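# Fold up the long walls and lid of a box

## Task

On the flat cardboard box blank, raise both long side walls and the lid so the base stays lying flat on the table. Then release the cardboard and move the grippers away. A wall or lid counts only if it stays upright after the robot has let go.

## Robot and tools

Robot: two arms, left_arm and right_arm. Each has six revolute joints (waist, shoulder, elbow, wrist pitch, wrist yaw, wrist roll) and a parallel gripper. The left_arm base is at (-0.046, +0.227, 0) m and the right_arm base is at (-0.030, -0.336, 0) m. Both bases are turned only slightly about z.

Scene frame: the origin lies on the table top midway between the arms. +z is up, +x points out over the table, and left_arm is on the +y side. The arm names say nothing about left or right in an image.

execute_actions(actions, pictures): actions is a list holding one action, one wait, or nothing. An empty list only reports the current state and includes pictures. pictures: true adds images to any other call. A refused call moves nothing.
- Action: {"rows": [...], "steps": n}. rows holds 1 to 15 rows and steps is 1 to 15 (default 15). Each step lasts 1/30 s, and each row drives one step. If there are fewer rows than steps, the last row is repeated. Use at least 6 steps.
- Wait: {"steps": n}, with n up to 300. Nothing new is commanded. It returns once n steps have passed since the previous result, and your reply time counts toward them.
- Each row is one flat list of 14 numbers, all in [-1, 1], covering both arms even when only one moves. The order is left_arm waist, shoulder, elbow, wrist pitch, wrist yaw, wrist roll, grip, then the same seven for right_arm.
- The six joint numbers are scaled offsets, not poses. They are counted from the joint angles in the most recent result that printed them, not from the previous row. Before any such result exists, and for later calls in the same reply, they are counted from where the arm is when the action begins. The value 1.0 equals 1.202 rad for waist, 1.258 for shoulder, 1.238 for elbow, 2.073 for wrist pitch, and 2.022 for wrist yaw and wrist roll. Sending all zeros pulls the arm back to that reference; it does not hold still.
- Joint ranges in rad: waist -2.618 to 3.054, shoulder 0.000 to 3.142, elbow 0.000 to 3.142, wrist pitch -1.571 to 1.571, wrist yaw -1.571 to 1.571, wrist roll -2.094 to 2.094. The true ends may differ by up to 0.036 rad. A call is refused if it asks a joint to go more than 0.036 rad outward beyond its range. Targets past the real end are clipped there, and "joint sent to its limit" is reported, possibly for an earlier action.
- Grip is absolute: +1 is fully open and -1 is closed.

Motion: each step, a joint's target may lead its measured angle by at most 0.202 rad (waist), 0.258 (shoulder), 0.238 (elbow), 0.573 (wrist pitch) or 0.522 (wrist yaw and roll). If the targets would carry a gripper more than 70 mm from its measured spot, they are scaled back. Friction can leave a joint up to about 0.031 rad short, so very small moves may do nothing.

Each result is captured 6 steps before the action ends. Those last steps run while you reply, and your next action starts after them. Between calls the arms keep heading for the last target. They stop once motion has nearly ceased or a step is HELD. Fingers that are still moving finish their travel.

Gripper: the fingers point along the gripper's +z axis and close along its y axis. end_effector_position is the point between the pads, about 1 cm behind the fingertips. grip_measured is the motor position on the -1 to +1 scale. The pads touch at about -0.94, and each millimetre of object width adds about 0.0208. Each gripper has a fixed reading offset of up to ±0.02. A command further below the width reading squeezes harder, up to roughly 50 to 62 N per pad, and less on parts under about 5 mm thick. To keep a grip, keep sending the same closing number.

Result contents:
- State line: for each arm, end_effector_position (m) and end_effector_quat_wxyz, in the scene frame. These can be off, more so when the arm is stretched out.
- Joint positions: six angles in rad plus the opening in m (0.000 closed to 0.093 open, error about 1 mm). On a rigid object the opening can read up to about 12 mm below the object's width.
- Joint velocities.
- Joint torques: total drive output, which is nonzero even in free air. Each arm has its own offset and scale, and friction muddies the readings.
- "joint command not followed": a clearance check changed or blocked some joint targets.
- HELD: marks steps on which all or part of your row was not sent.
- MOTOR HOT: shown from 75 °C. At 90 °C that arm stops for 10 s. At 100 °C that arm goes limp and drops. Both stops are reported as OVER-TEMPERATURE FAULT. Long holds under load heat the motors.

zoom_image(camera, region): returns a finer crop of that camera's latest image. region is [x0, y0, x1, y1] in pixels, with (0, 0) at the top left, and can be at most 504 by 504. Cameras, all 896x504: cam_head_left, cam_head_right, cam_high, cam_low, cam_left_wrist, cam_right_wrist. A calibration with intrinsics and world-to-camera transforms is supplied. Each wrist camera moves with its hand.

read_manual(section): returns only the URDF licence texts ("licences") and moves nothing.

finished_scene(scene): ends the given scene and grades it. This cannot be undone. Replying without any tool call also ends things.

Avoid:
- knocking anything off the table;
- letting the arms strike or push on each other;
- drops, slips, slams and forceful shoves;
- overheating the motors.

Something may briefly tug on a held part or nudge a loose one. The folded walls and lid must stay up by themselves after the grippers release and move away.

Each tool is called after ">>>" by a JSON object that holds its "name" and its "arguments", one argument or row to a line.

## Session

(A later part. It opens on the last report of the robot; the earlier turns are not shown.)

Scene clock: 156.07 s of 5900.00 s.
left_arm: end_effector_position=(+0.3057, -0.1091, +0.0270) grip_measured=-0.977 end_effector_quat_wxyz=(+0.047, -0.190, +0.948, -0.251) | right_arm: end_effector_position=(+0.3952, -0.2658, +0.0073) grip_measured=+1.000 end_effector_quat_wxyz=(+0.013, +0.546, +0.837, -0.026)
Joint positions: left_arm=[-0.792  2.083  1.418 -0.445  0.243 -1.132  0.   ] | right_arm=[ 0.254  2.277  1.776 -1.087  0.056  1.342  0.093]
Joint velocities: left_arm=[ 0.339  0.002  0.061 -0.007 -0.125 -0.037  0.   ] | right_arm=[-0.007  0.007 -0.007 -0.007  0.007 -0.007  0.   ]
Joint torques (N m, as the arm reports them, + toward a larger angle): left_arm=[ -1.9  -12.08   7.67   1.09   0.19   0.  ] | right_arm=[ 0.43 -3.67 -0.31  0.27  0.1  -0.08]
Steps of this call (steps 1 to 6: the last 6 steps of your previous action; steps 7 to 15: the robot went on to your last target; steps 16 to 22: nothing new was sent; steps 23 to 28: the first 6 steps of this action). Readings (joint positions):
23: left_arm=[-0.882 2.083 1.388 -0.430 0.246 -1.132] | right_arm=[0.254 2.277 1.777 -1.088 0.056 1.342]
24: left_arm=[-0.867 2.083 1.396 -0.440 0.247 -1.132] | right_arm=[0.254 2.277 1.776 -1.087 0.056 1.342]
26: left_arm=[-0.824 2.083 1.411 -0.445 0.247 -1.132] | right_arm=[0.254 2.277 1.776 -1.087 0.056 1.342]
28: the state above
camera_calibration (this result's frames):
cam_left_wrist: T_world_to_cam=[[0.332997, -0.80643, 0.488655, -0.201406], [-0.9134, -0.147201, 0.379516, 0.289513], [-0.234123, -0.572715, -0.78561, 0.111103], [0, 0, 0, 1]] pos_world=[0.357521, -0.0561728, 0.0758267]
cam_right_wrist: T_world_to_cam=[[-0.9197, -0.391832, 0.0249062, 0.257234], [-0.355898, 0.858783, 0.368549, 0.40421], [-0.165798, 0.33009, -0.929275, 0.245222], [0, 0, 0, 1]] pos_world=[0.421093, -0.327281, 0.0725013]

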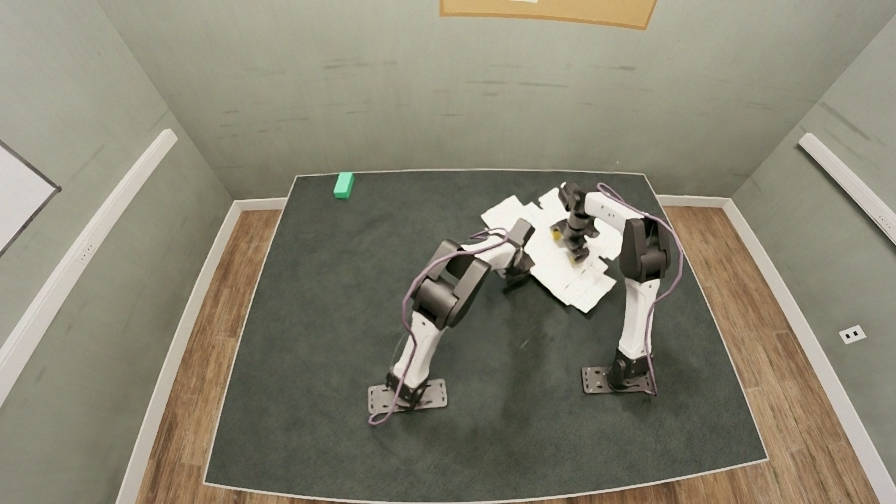

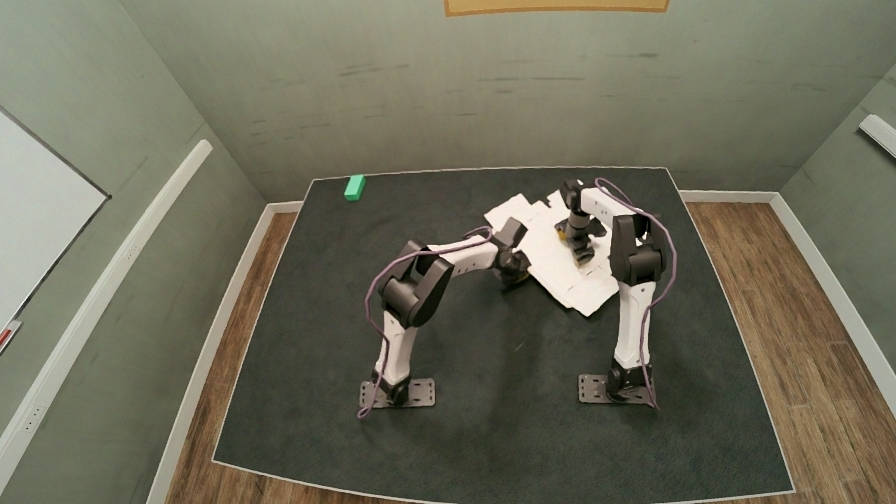

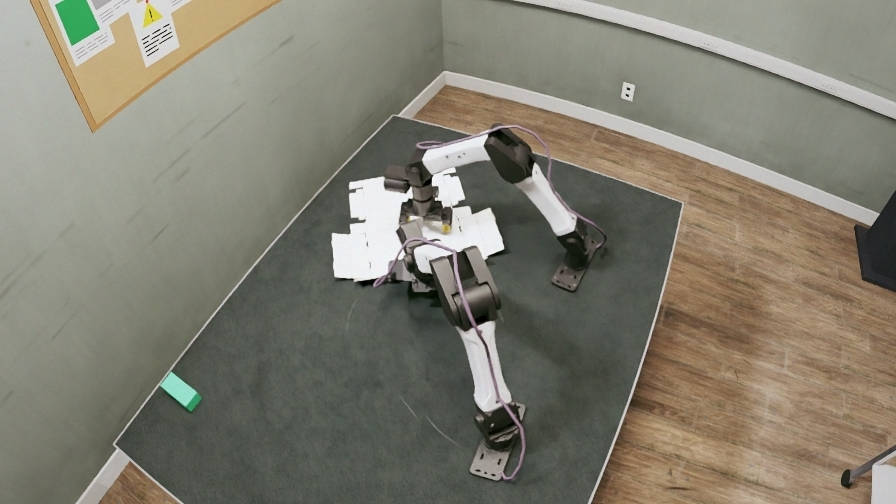

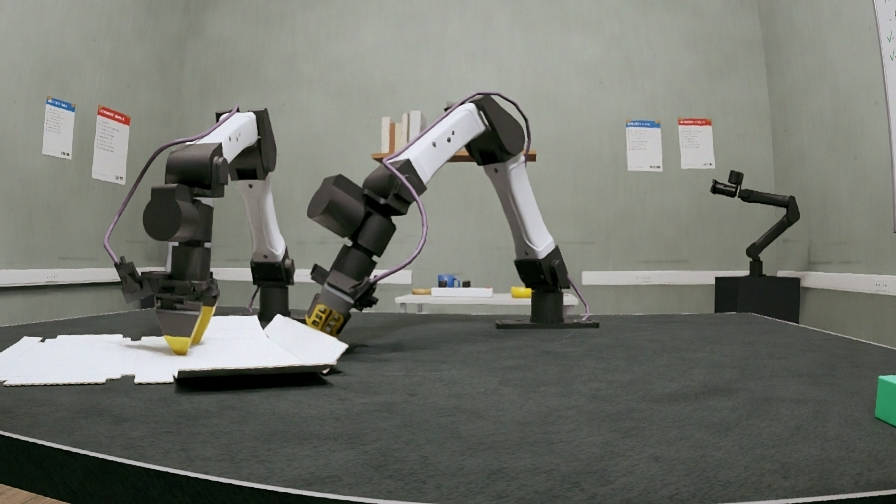

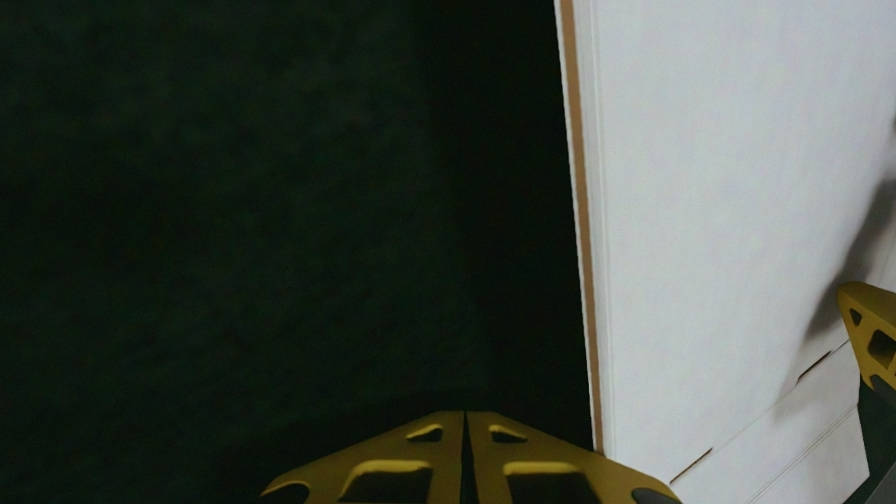

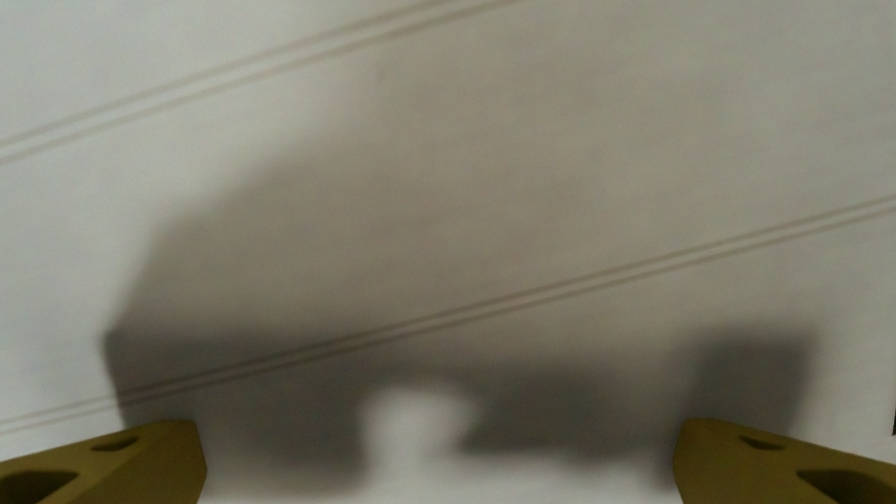

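>>> {"name": "execute_actions", "arguments": {
  "actions": [
    {"rows": [[-0.02,0.11,0.19,-0.043,0,0,-1, 0,0.09,-0.07,0,0,0,1]], "steps": 15}
  ],
  "pictures": true
}}

Scene clock: 158.03 s of 5900.00 s.
left_arm: end_effector_position=(+0.3308, -0.1399, +0.0420) grip_measured=-0.977 end_effector_quat_wxyz=(+0.054, -0.180, +0.947, -0.262) | right_arm: end_effector_position=(+0.3982, -0.2678, +0.0070) grip_measured=+1.000 end_effector_quat_wxyz=(+0.020, +0.548, +0.836, -0.026)
Joint positions: left_arm=[-0.808  2.188  1.636 -0.53   0.243 -1.132  0.   ] | right_arm=[ 0.252  2.278  1.776 -1.076  0.065  1.344  0.093]
Joint velocities: left_arm=[-0.017 -0.002 -0.002  0.037  0.007 -0.007  0.   ] | right_arm=[-0.002  0.017 -0.007  0.051  0.007 -0.022  0.   ]
Joint torques (N m, as the arm reports them, + toward a larger angle): left_arm=[-0.6  -9.78  7.86  1.39  0.1   0.01] | right_arm=[ 0.56 -3.74 -0.54  0.21  0.02 -0.11]
Steps of this call (steps 1 to 6: the last 6 steps of your previous action; steps 7 to 30: the robot went on to your last target; steps 31 to 50: nothing new was sent; steps 51 to 59: the first 9 steps of this action). Readings (joint positions):
51: left_arm=[-0.792 2.104 1.463 -0.497 0.239 -1.132] | right_arm=[0.254 2.277 1.776 -1.087 0.056 1.342]
52: left_arm=[-0.794 2.140 1.530 -0.528 0.245 -1.132] | right_arm=[0.254 2.277 1.776 -1.083 0.063 1.344]
54: left_arm=[-0.802 2.167 1.614 -0.530 0.248 -1.132] | right_arm=[0.252 2.278 1.776 -1.076 0.065 1.344]
58: left_arm=[-0.808 2.187 1.636 -0.530 0.243 -1.132] | right_arm=[0.252 2.278 1.776 -1.076 0.065 1.344]
59: the state above
camera_calibration (this result's frames):
cam_left_wrist: T_world_to_cam=[[0.309874, -0.802369, 0.510081, -0.234569], [-0.92352, -0.126468, 0.362101, 0.309169], [-0.22603, -0.583275, -0.780193, 0.106709], [0, 0, 0, 1]] pos_world=[0.38233, -0.0868703, 0.0909523]
cam_right_wrist: T_world_to_cam=[[-0.921837, -0.387224, 0.0165809, 0.26136], [-0.356045, 0.862962, 0.358508, 0.40829], [-0.153132, 0.324583, -0.933379, 0.239634], [0, 0, 0, 1]] pos_world=[0.422997, -0.328915, 0.0729607]

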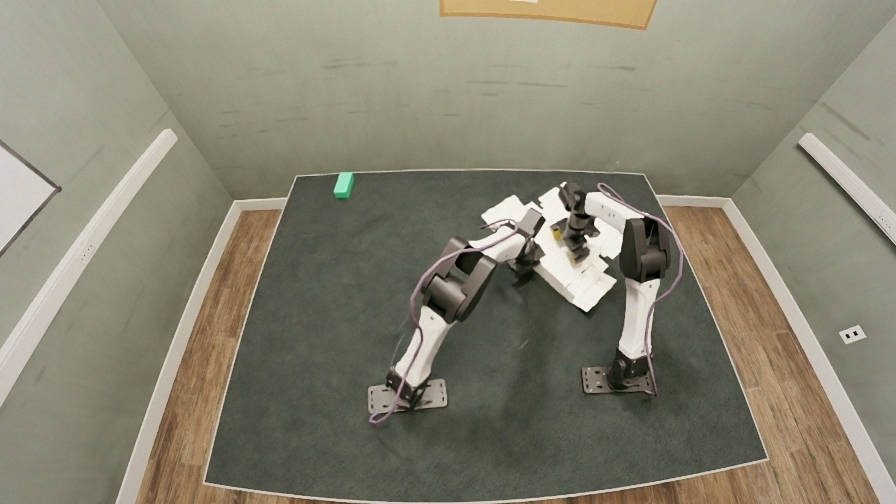

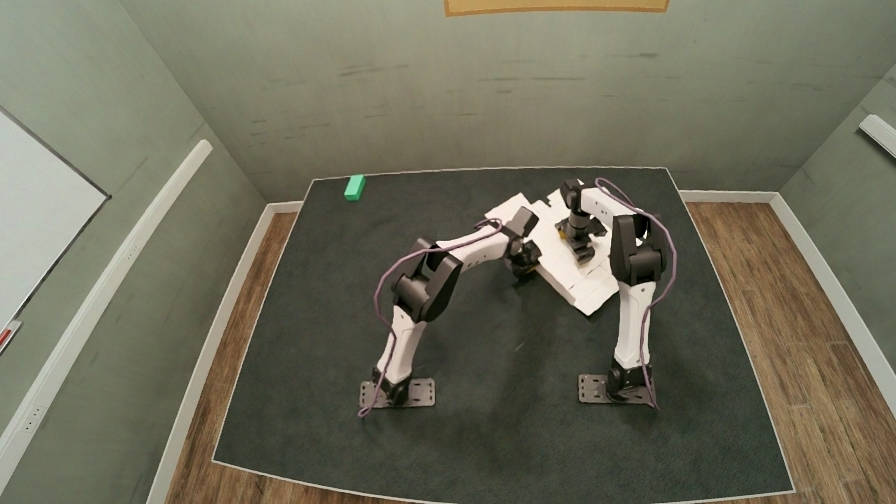

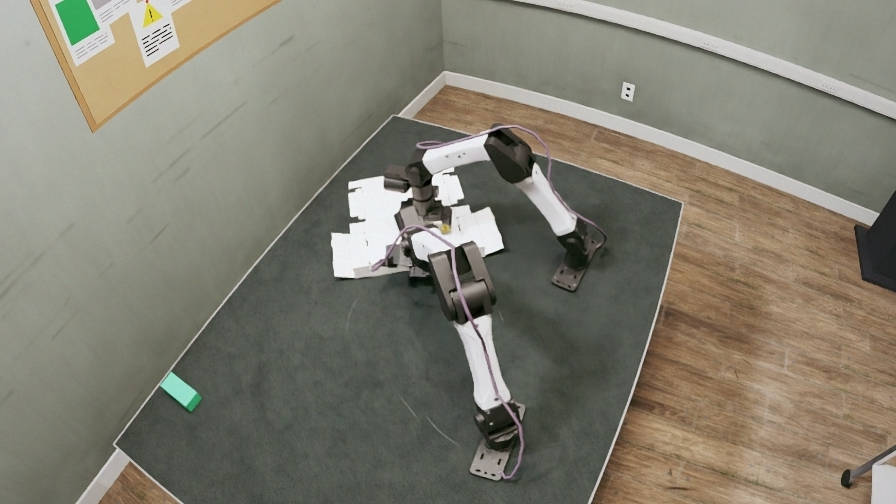

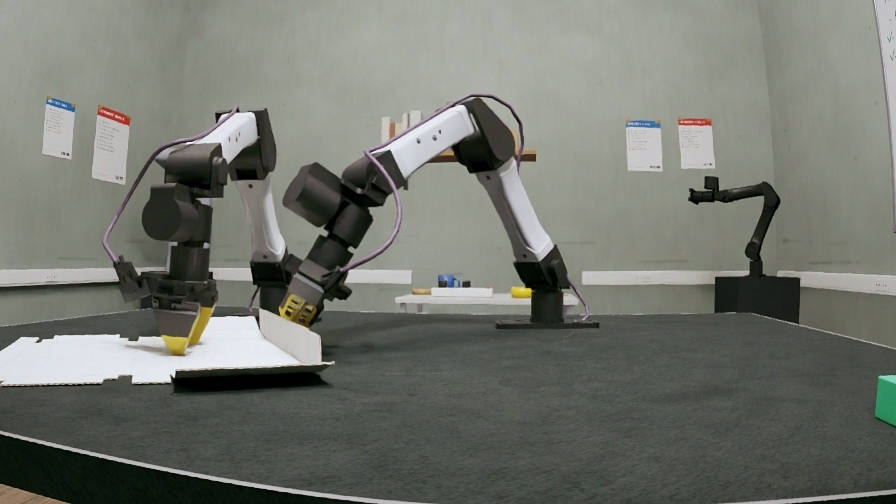

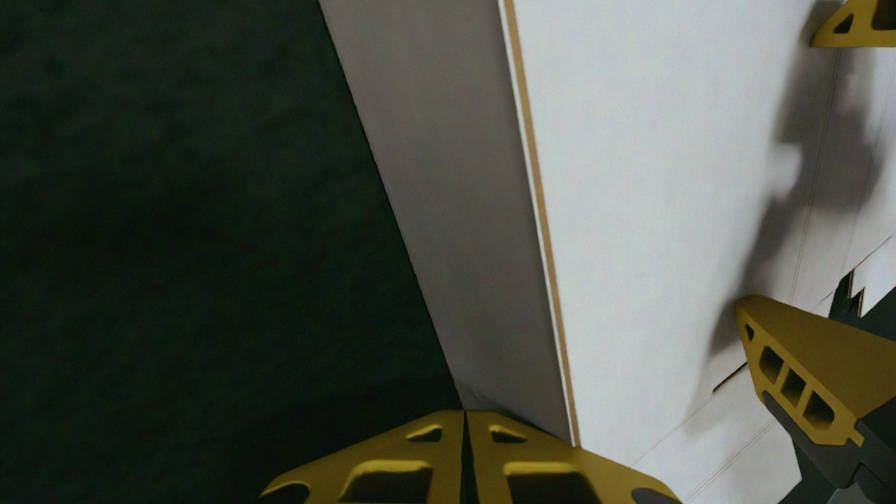

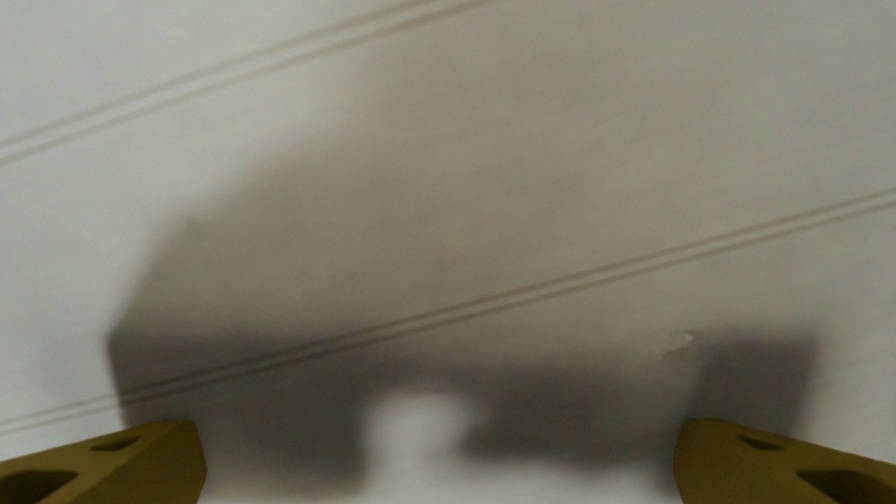

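>>> {"name": "execute_actions", "arguments": {
  "actions": [
    {"rows": [[-0.02,0.08,0.097,0,0,0,-1, 0,0.09,-0.07,0,0,0,1]], "steps": 15}
  ],
  "pictures": true
}}

Scene clock: 158.97 s of 5900.00 s.
left_arm: end_effector_position=(+0.3402, -0.1528, +0.0390) grip_measured=-0.977 end_effector_quat_wxyz=(+0.054, -0.177, +0.948, -0.260) | right_arm: end_effector_position=(+0.3983, -0.2677, +0.0070) grip_measured=+1.000 end_effector_quat_wxyz=(+0.020, +0.548, +0.836, -0.026)
Joint positions: left_arm=[-0.817  2.253  1.735 -0.565  0.237 -1.132  0.   ] | right_arm=[ 0.252  2.278  1.776 -1.075  0.065  1.344  0.093]
Joint velocities: left_arm=[ 0.002  0.002  0.027 -0.066  0.007 -0.007  0.   ] | right_arm=[-0.002 -0.017  0.012  0.081 -0.051 -0.051  0.   ]
Joint torques (N m, as the arm reports them, + toward a larger angle): left_arm=[ -1.26 -10.23   8.27   1.91   0.2    0.  ] | right_arm=[ 0.43 -3.66 -0.57  0.33  0.11 -0.08]
Steps of this call (steps 1 to 6: the last 6 steps of your previous action; steps 7 to 15: the robot went on to your last target; steps 16 to 19: nothing new was sent; steps 20 to 28: the first 9 steps of this action). Readings (joint positions):
20: left_arm=[-0.809 2.198 1.658 -0.546 0.243 -1.132] | right_arm=[0.252 2.278 1.776 -1.075 0.065 1.344]
21: left_arm=[-0.811 2.218 1.691 -0.550 0.243 -1.132] | right_arm=[0.252 2.278 1.776 -1.075 0.065 1.344]
23: left_arm=[-0.816 2.247 1.725 -0.553 0.236 -1.132] | right_arm=[0.252 2.278 1.776 -1.075 0.065 1.344]
27: left_arm=[-0.817 2.253 1.734 -0.563 0.237 -1.132] | right_arm=[0.252 2.278 1.776 -1.075 0.065 1.344]
28: the state above
camera_calibration (this result's frames):
cam_left_wrist: T_world_to_cam=[[0.304062, -0.806828, 0.506533, -0.244887], [-0.924926, -0.122679, 0.359807, 0.318531], [-0.228162, -0.577909, -0.783558, 0.100703], [0, 0, 0, 1]] pos_world=[0.392055, -0.100307, 0.0883396]
cam_right_wrist: T_world_to_cam=[[-0.921843, -0.387225, 0.0162082, 0.261455], [-0.356179, 0.862937, 0.358435, 0.408355], [-0.152782, 0.324647, -0.933414, 0.23952], [0, 0, 0, 1]] pos_world=[0.423063, -0.328902, 0.0729652]

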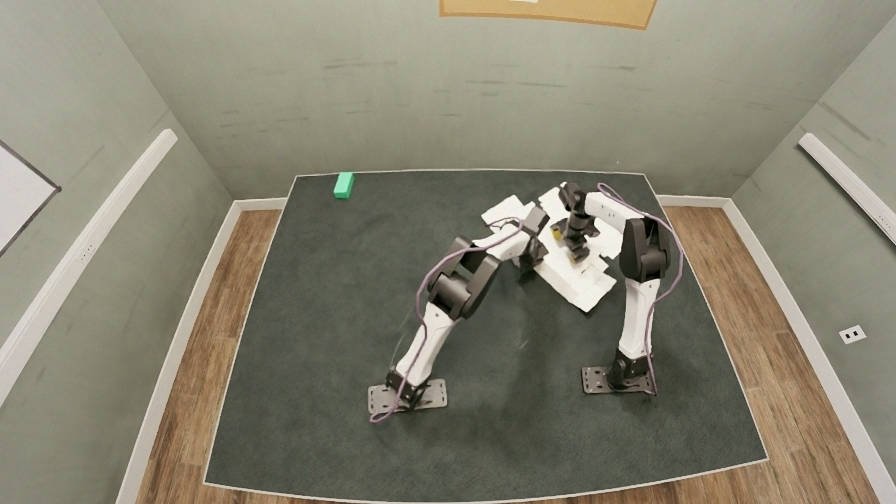

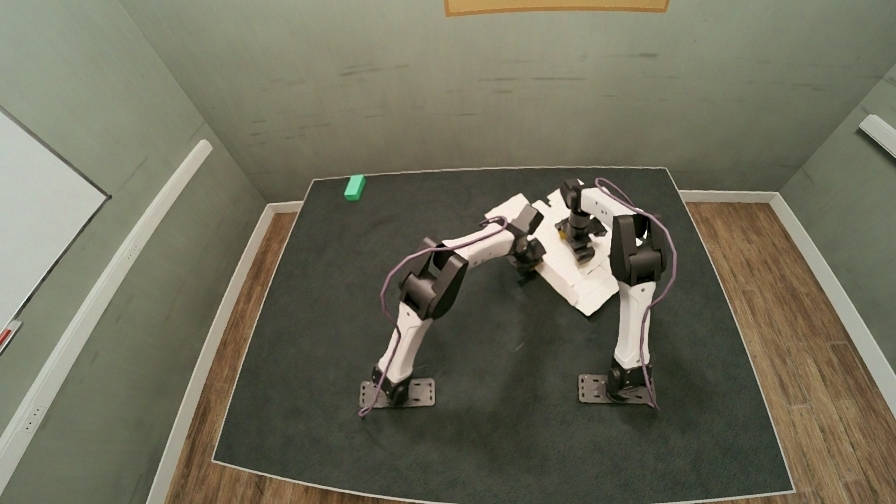

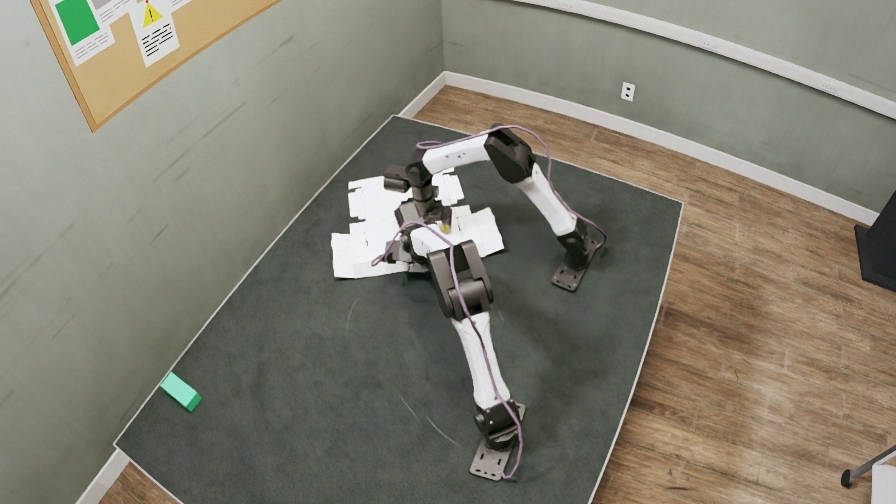

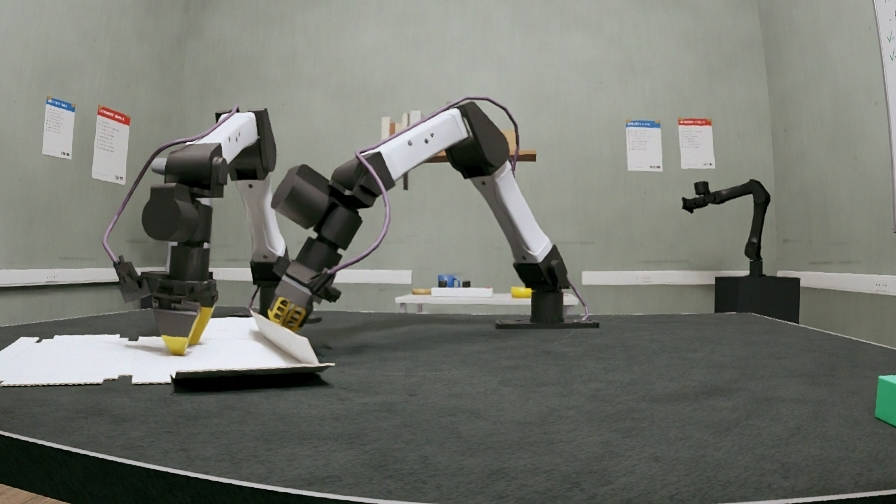

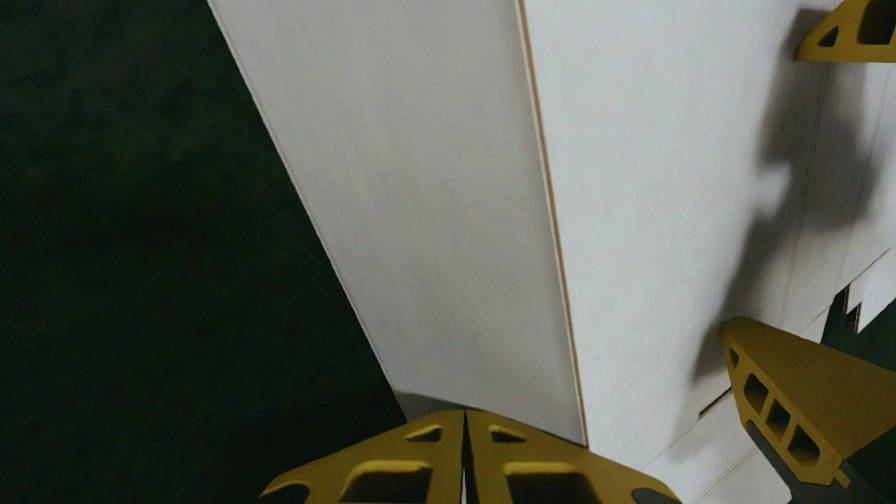

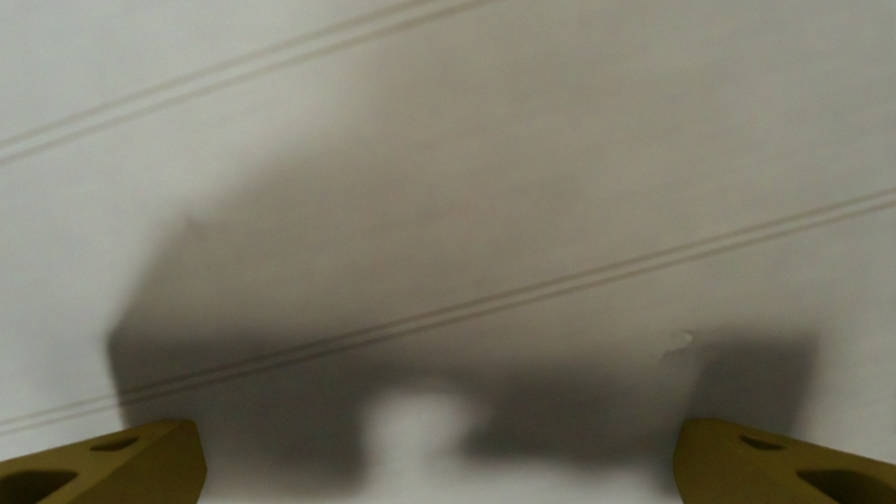

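>>> {"name": "execute_actions", "arguments": {
  "actions": [
    {"rows": [[-0.02,0.068,0.065,0.03,0,0,-1, 0,0.09,-0.07,0,0,0,1]], "steps": 15}
  ],
  "pictures": true
}}

Scene clock: 159.50 s of 5900.00 s.
left_arm: end_effector_position=(+0.3457, -0.1600, +0.0349) grip_measured=-0.977 end_effector_quat_wxyz=(+0.055, -0.175, +0.948, -0.259) | right_arm: end_effector_position=(+0.3990, -0.2684, +0.0071) grip_measured=+1.000 end_effector_quat_wxyz=(+0.023, +0.548, +0.836, -0.026)
Joint positions: left_arm=[-0.821  2.295  1.79  -0.58   0.234 -1.132  0.   ] | right_arm=[ 0.252  2.278  1.776 -1.073  0.07   1.344  0.093]
Joint velocities: left_arm=[-0.007  0.007  0.002  0.051 -0.022  0.007  0.   ] | right_arm=[-0.017  0.007 -0.037 -0.051 -0.11   0.051  0.   ]
Joint torques (N m, as the arm reports them, + toward a larger angle): left_arm=[-1.62 -9.86  8.5   2.3   0.14 -0.01] | right_arm=[ 0.48 -3.68 -0.55  0.31  0.07 -0.08]
Steps of this call (steps 1 to 6: the last 6 steps of your previous action; step 7: the robot went on to your last target; steps 8 to 16: the first 9 steps of this action). Readings (joint positions):
8: left_arm=[-0.817 2.260 1.748 -0.574 0.236 -1.132] | right_arm=[0.252 2.278 1.776 -1.075 0.065 1.344]
9: left_arm=[-0.819 2.272 1.766 -0.578 0.236 -1.132] | right_arm=[0.252 2.278 1.776 -1.075 0.065 1.344]
11: left_arm=[-0.821 2.291 1.785 -0.577 0.234 -1.132] | right_arm=[0.252 2.278 1.776 -1.073 0.069 1.344]
15: left_arm=[-0.821 2.295 1.790 -0.580 0.234 -1.132] | right_arm=[0.252 2.278 1.776 -1.073 0.070 1.344]
16: the state above
camera_calibration (this result's frames):
cam_left_wrist: T_world_to_cam=[[0.301218, -0.809319, 0.504253, -0.249629], [-0.925522, -0.120857, 0.358891, 0.324675], [-0.229515, -0.574801, -0.785447, 0.0955453], [0, 0, 0, 1]] pos_world=[0.397615, -0.10787, 0.084399]
cam_right_wrist: T_world_to_cam=[[-0.92174, -0.387534, 0.0146019, 0.261809], [-0.357749, 0.864225, 0.353739, 0.41017], [-0.149705, 0.320831, -0.93523, 0.237653], [0, 0, 0, 1]] pos_world=[0.423636, -0.329266, 0.0733442]

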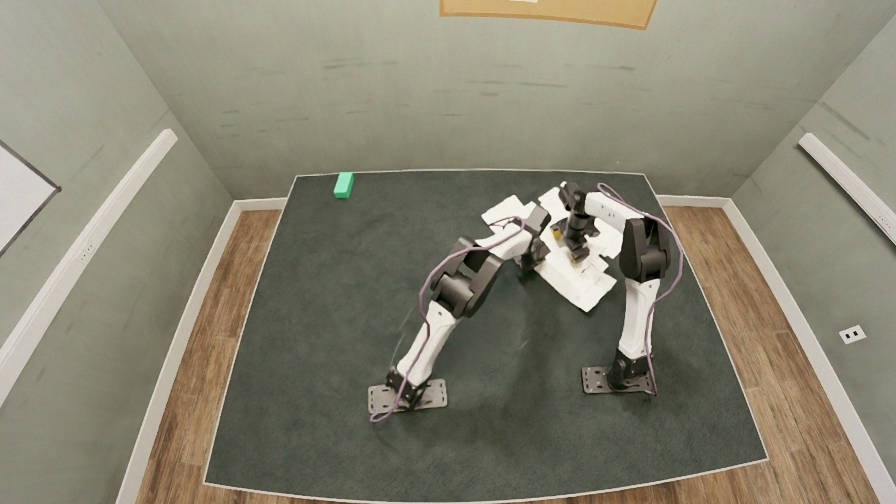

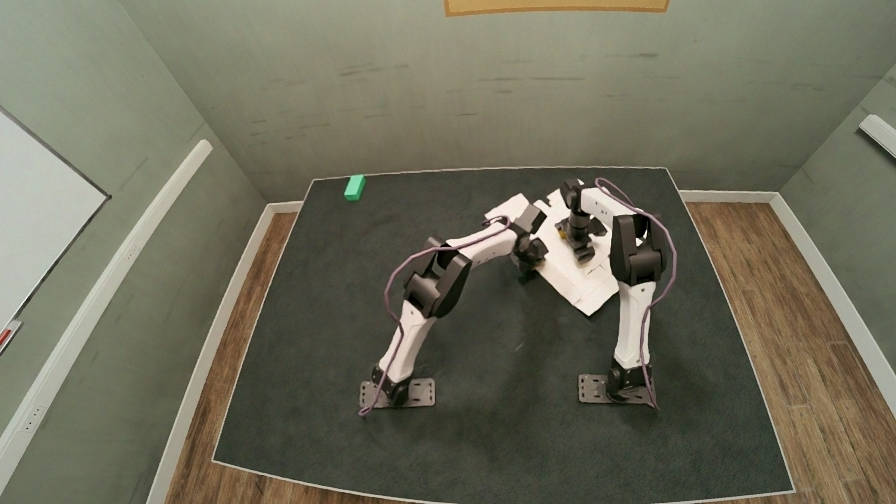

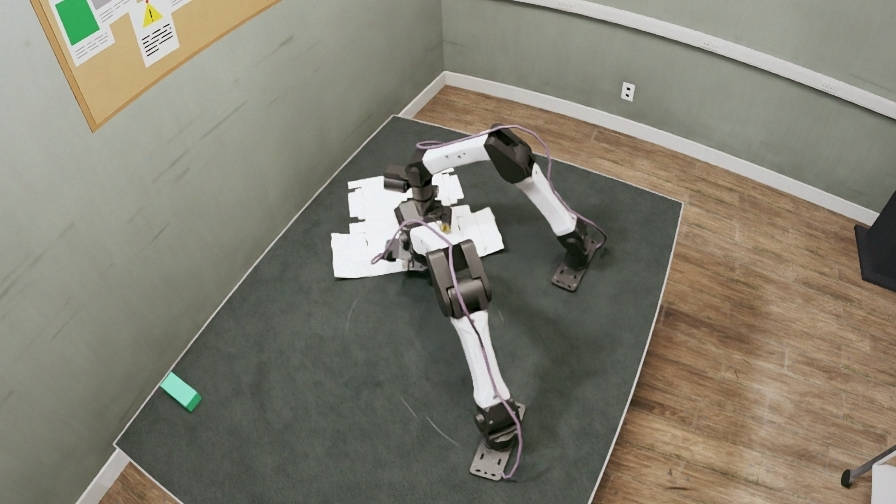

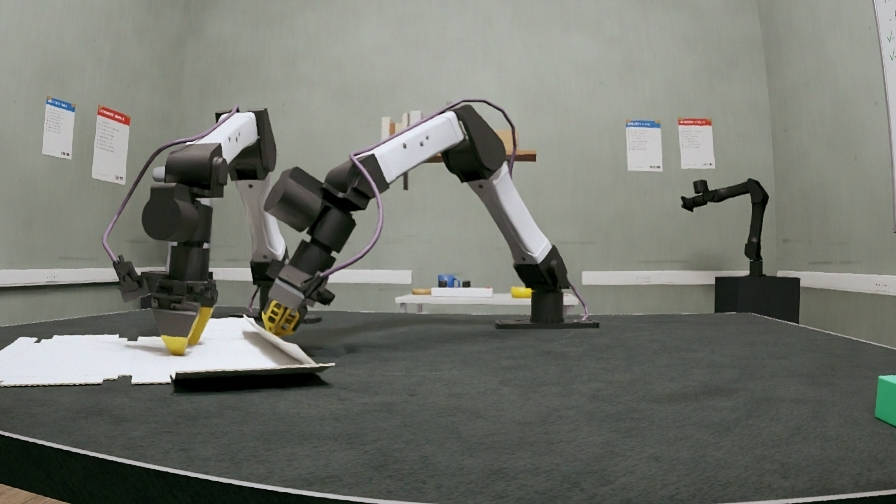

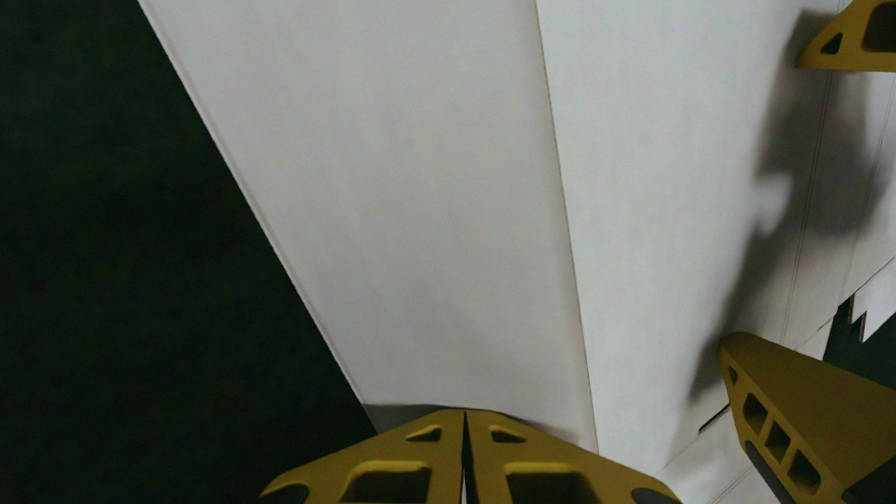

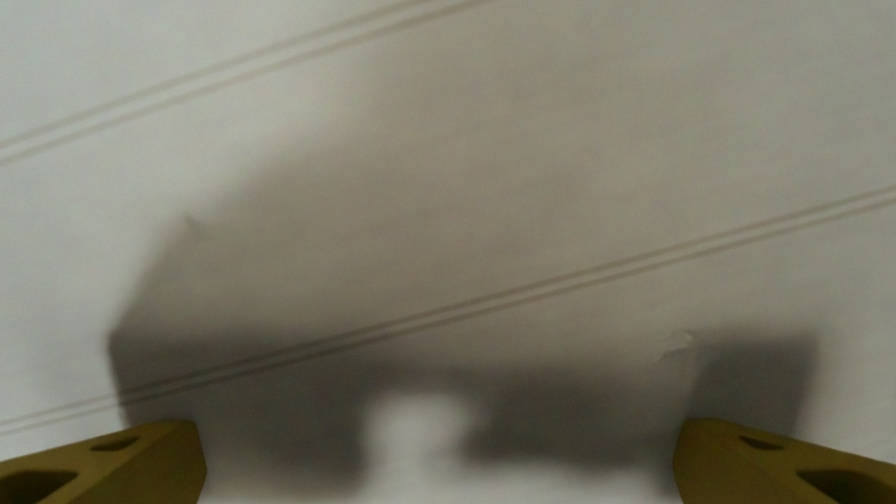

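>>> {"name": "execute_actions", "arguments": {
  "actions": [
    {"rows": [[-0.015,0.056,0.01,0.04,0,0,-1, 0,0.09,-0.07,0,0,0,1]], "steps": 15}
  ],
  "pictures": true
}}

Scene clock: 160.03 s of 5900.00 s.
left_arm: end_effector_position=(+0.3468, -0.1612, +0.0321) grip_measured=-0.977 end_effector_quat_wxyz=(+0.056, -0.175, +0.948, -0.260) | right_arm: end_effector_position=(+0.3990, -0.2684, +0.0071) grip_measured=+1.000 end_effector_quat_wxyz=(+0.023, +0.548, +0.836, -0.026)
Joint positions: left_arm=[-0.822  2.303  1.79  -0.569  0.233 -1.132  0.   ] | right_arm=[ 0.252  2.278  1.776 -1.073  0.07   1.344  0.093]
Joint velocities: left_arm=[-0.007 -0.007 -0.002  0.051 -0.066  0.022  0.   ] | right_arm=[-0.007 -0.012 -0.002 -0.007 -0.022 -0.066  0.   ]
Joint torques (N m, as the arm reports them, + toward a larger angle): left_arm=[-1.41 -8.68  7.59  2.24  0.14  0.02] | right_arm=[ 0.43 -3.68 -0.55  0.33  0.1  -0.08]
Steps of this call (steps 1 to 6: the last 6 steps of your previous action; step 7: the robot went on to your last target; steps 8 to 16: the first 9 steps of this action). Readings (joint positions):
8: left_arm=[-0.821 2.297 1.790 -0.580 0.233 -1.132] | right_arm=[0.252 2.278 1.776 -1.073 0.070 1.344]
9: left_arm=[-0.821 2.299 1.790 -0.577 0.233 -1.132] | right_arm=[0.252 2.278 1.776 -1.073 0.070 1.344]
11: left_arm=[-0.822 2.301 1.790 -0.572 0.233 -1.132] | right_arm=[0.252 2.278 1.776 -1.073 0.070 1.344]
15: left_arm=[-0.822 2.303 1.790 -0.569 0.233 -1.132] | right_arm=[0.252 2.278 1.776 -1.073 0.070 1.344]
16: the state above
camera_calibration (this result's frames):
cam_left_wrist: T_world_to_cam=[[0.299772, -0.808505, 0.506415, -0.248975], [-0.926454, -0.12005, 0.356751, 0.327121], [-0.22764, -0.576114, -0.78503, 0.0920733], [0, 0, 0, 1]] pos_world=[0.398658, -0.108982, 0.0816644]
cam_right_wrist: T_world_to_cam=[[-0.92174, -0.387534, 0.0146019, 0.261809], [-0.357749, 0.864225, 0.353739, 0.41017], [-0.149705, 0.320831, -0.93523, 0.237653], [0, 0, 0, 1]] pos_world=[0.423636, -0.329266, 0.0733442]

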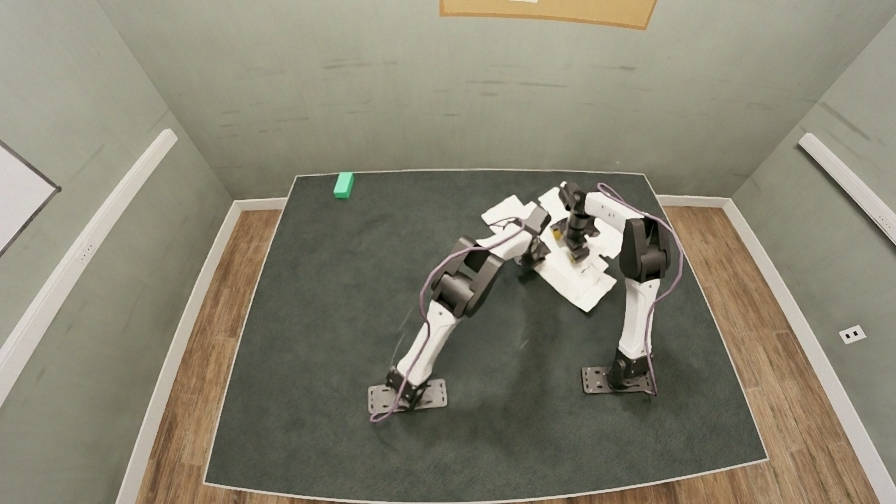

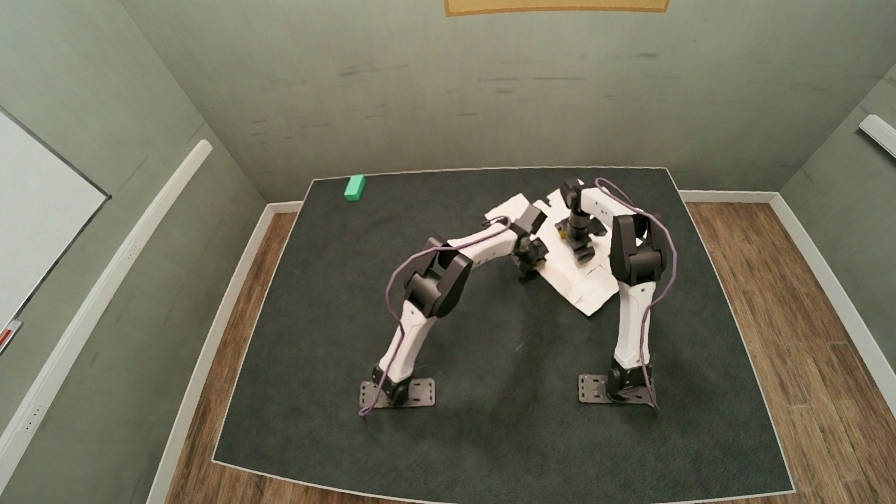

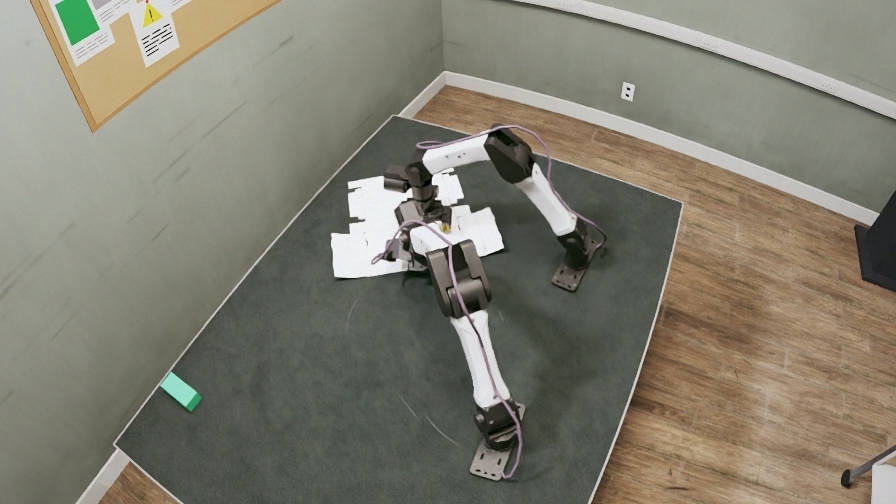

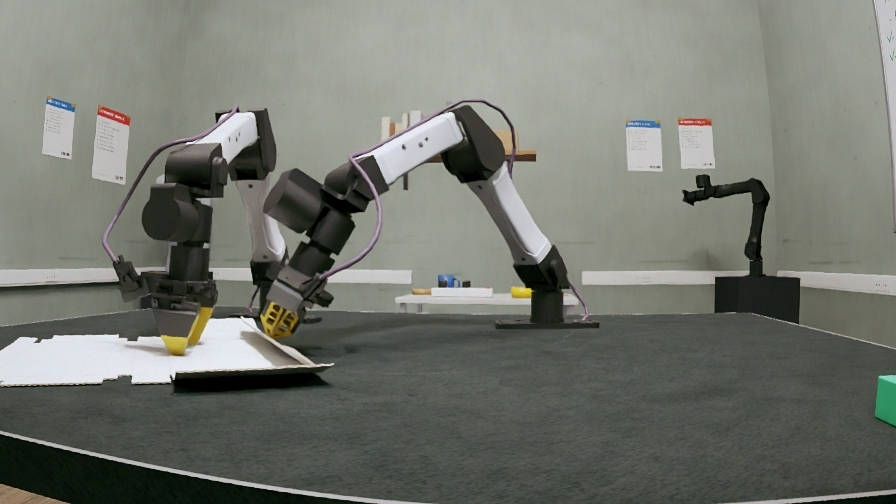

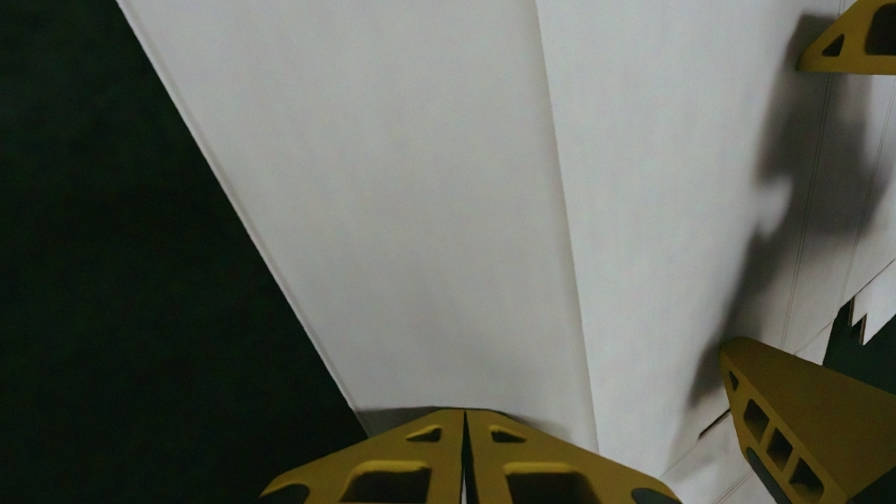

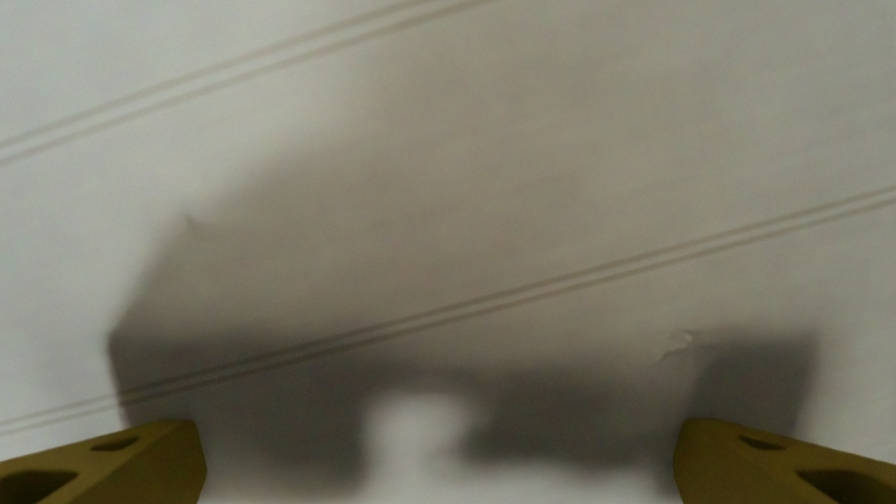

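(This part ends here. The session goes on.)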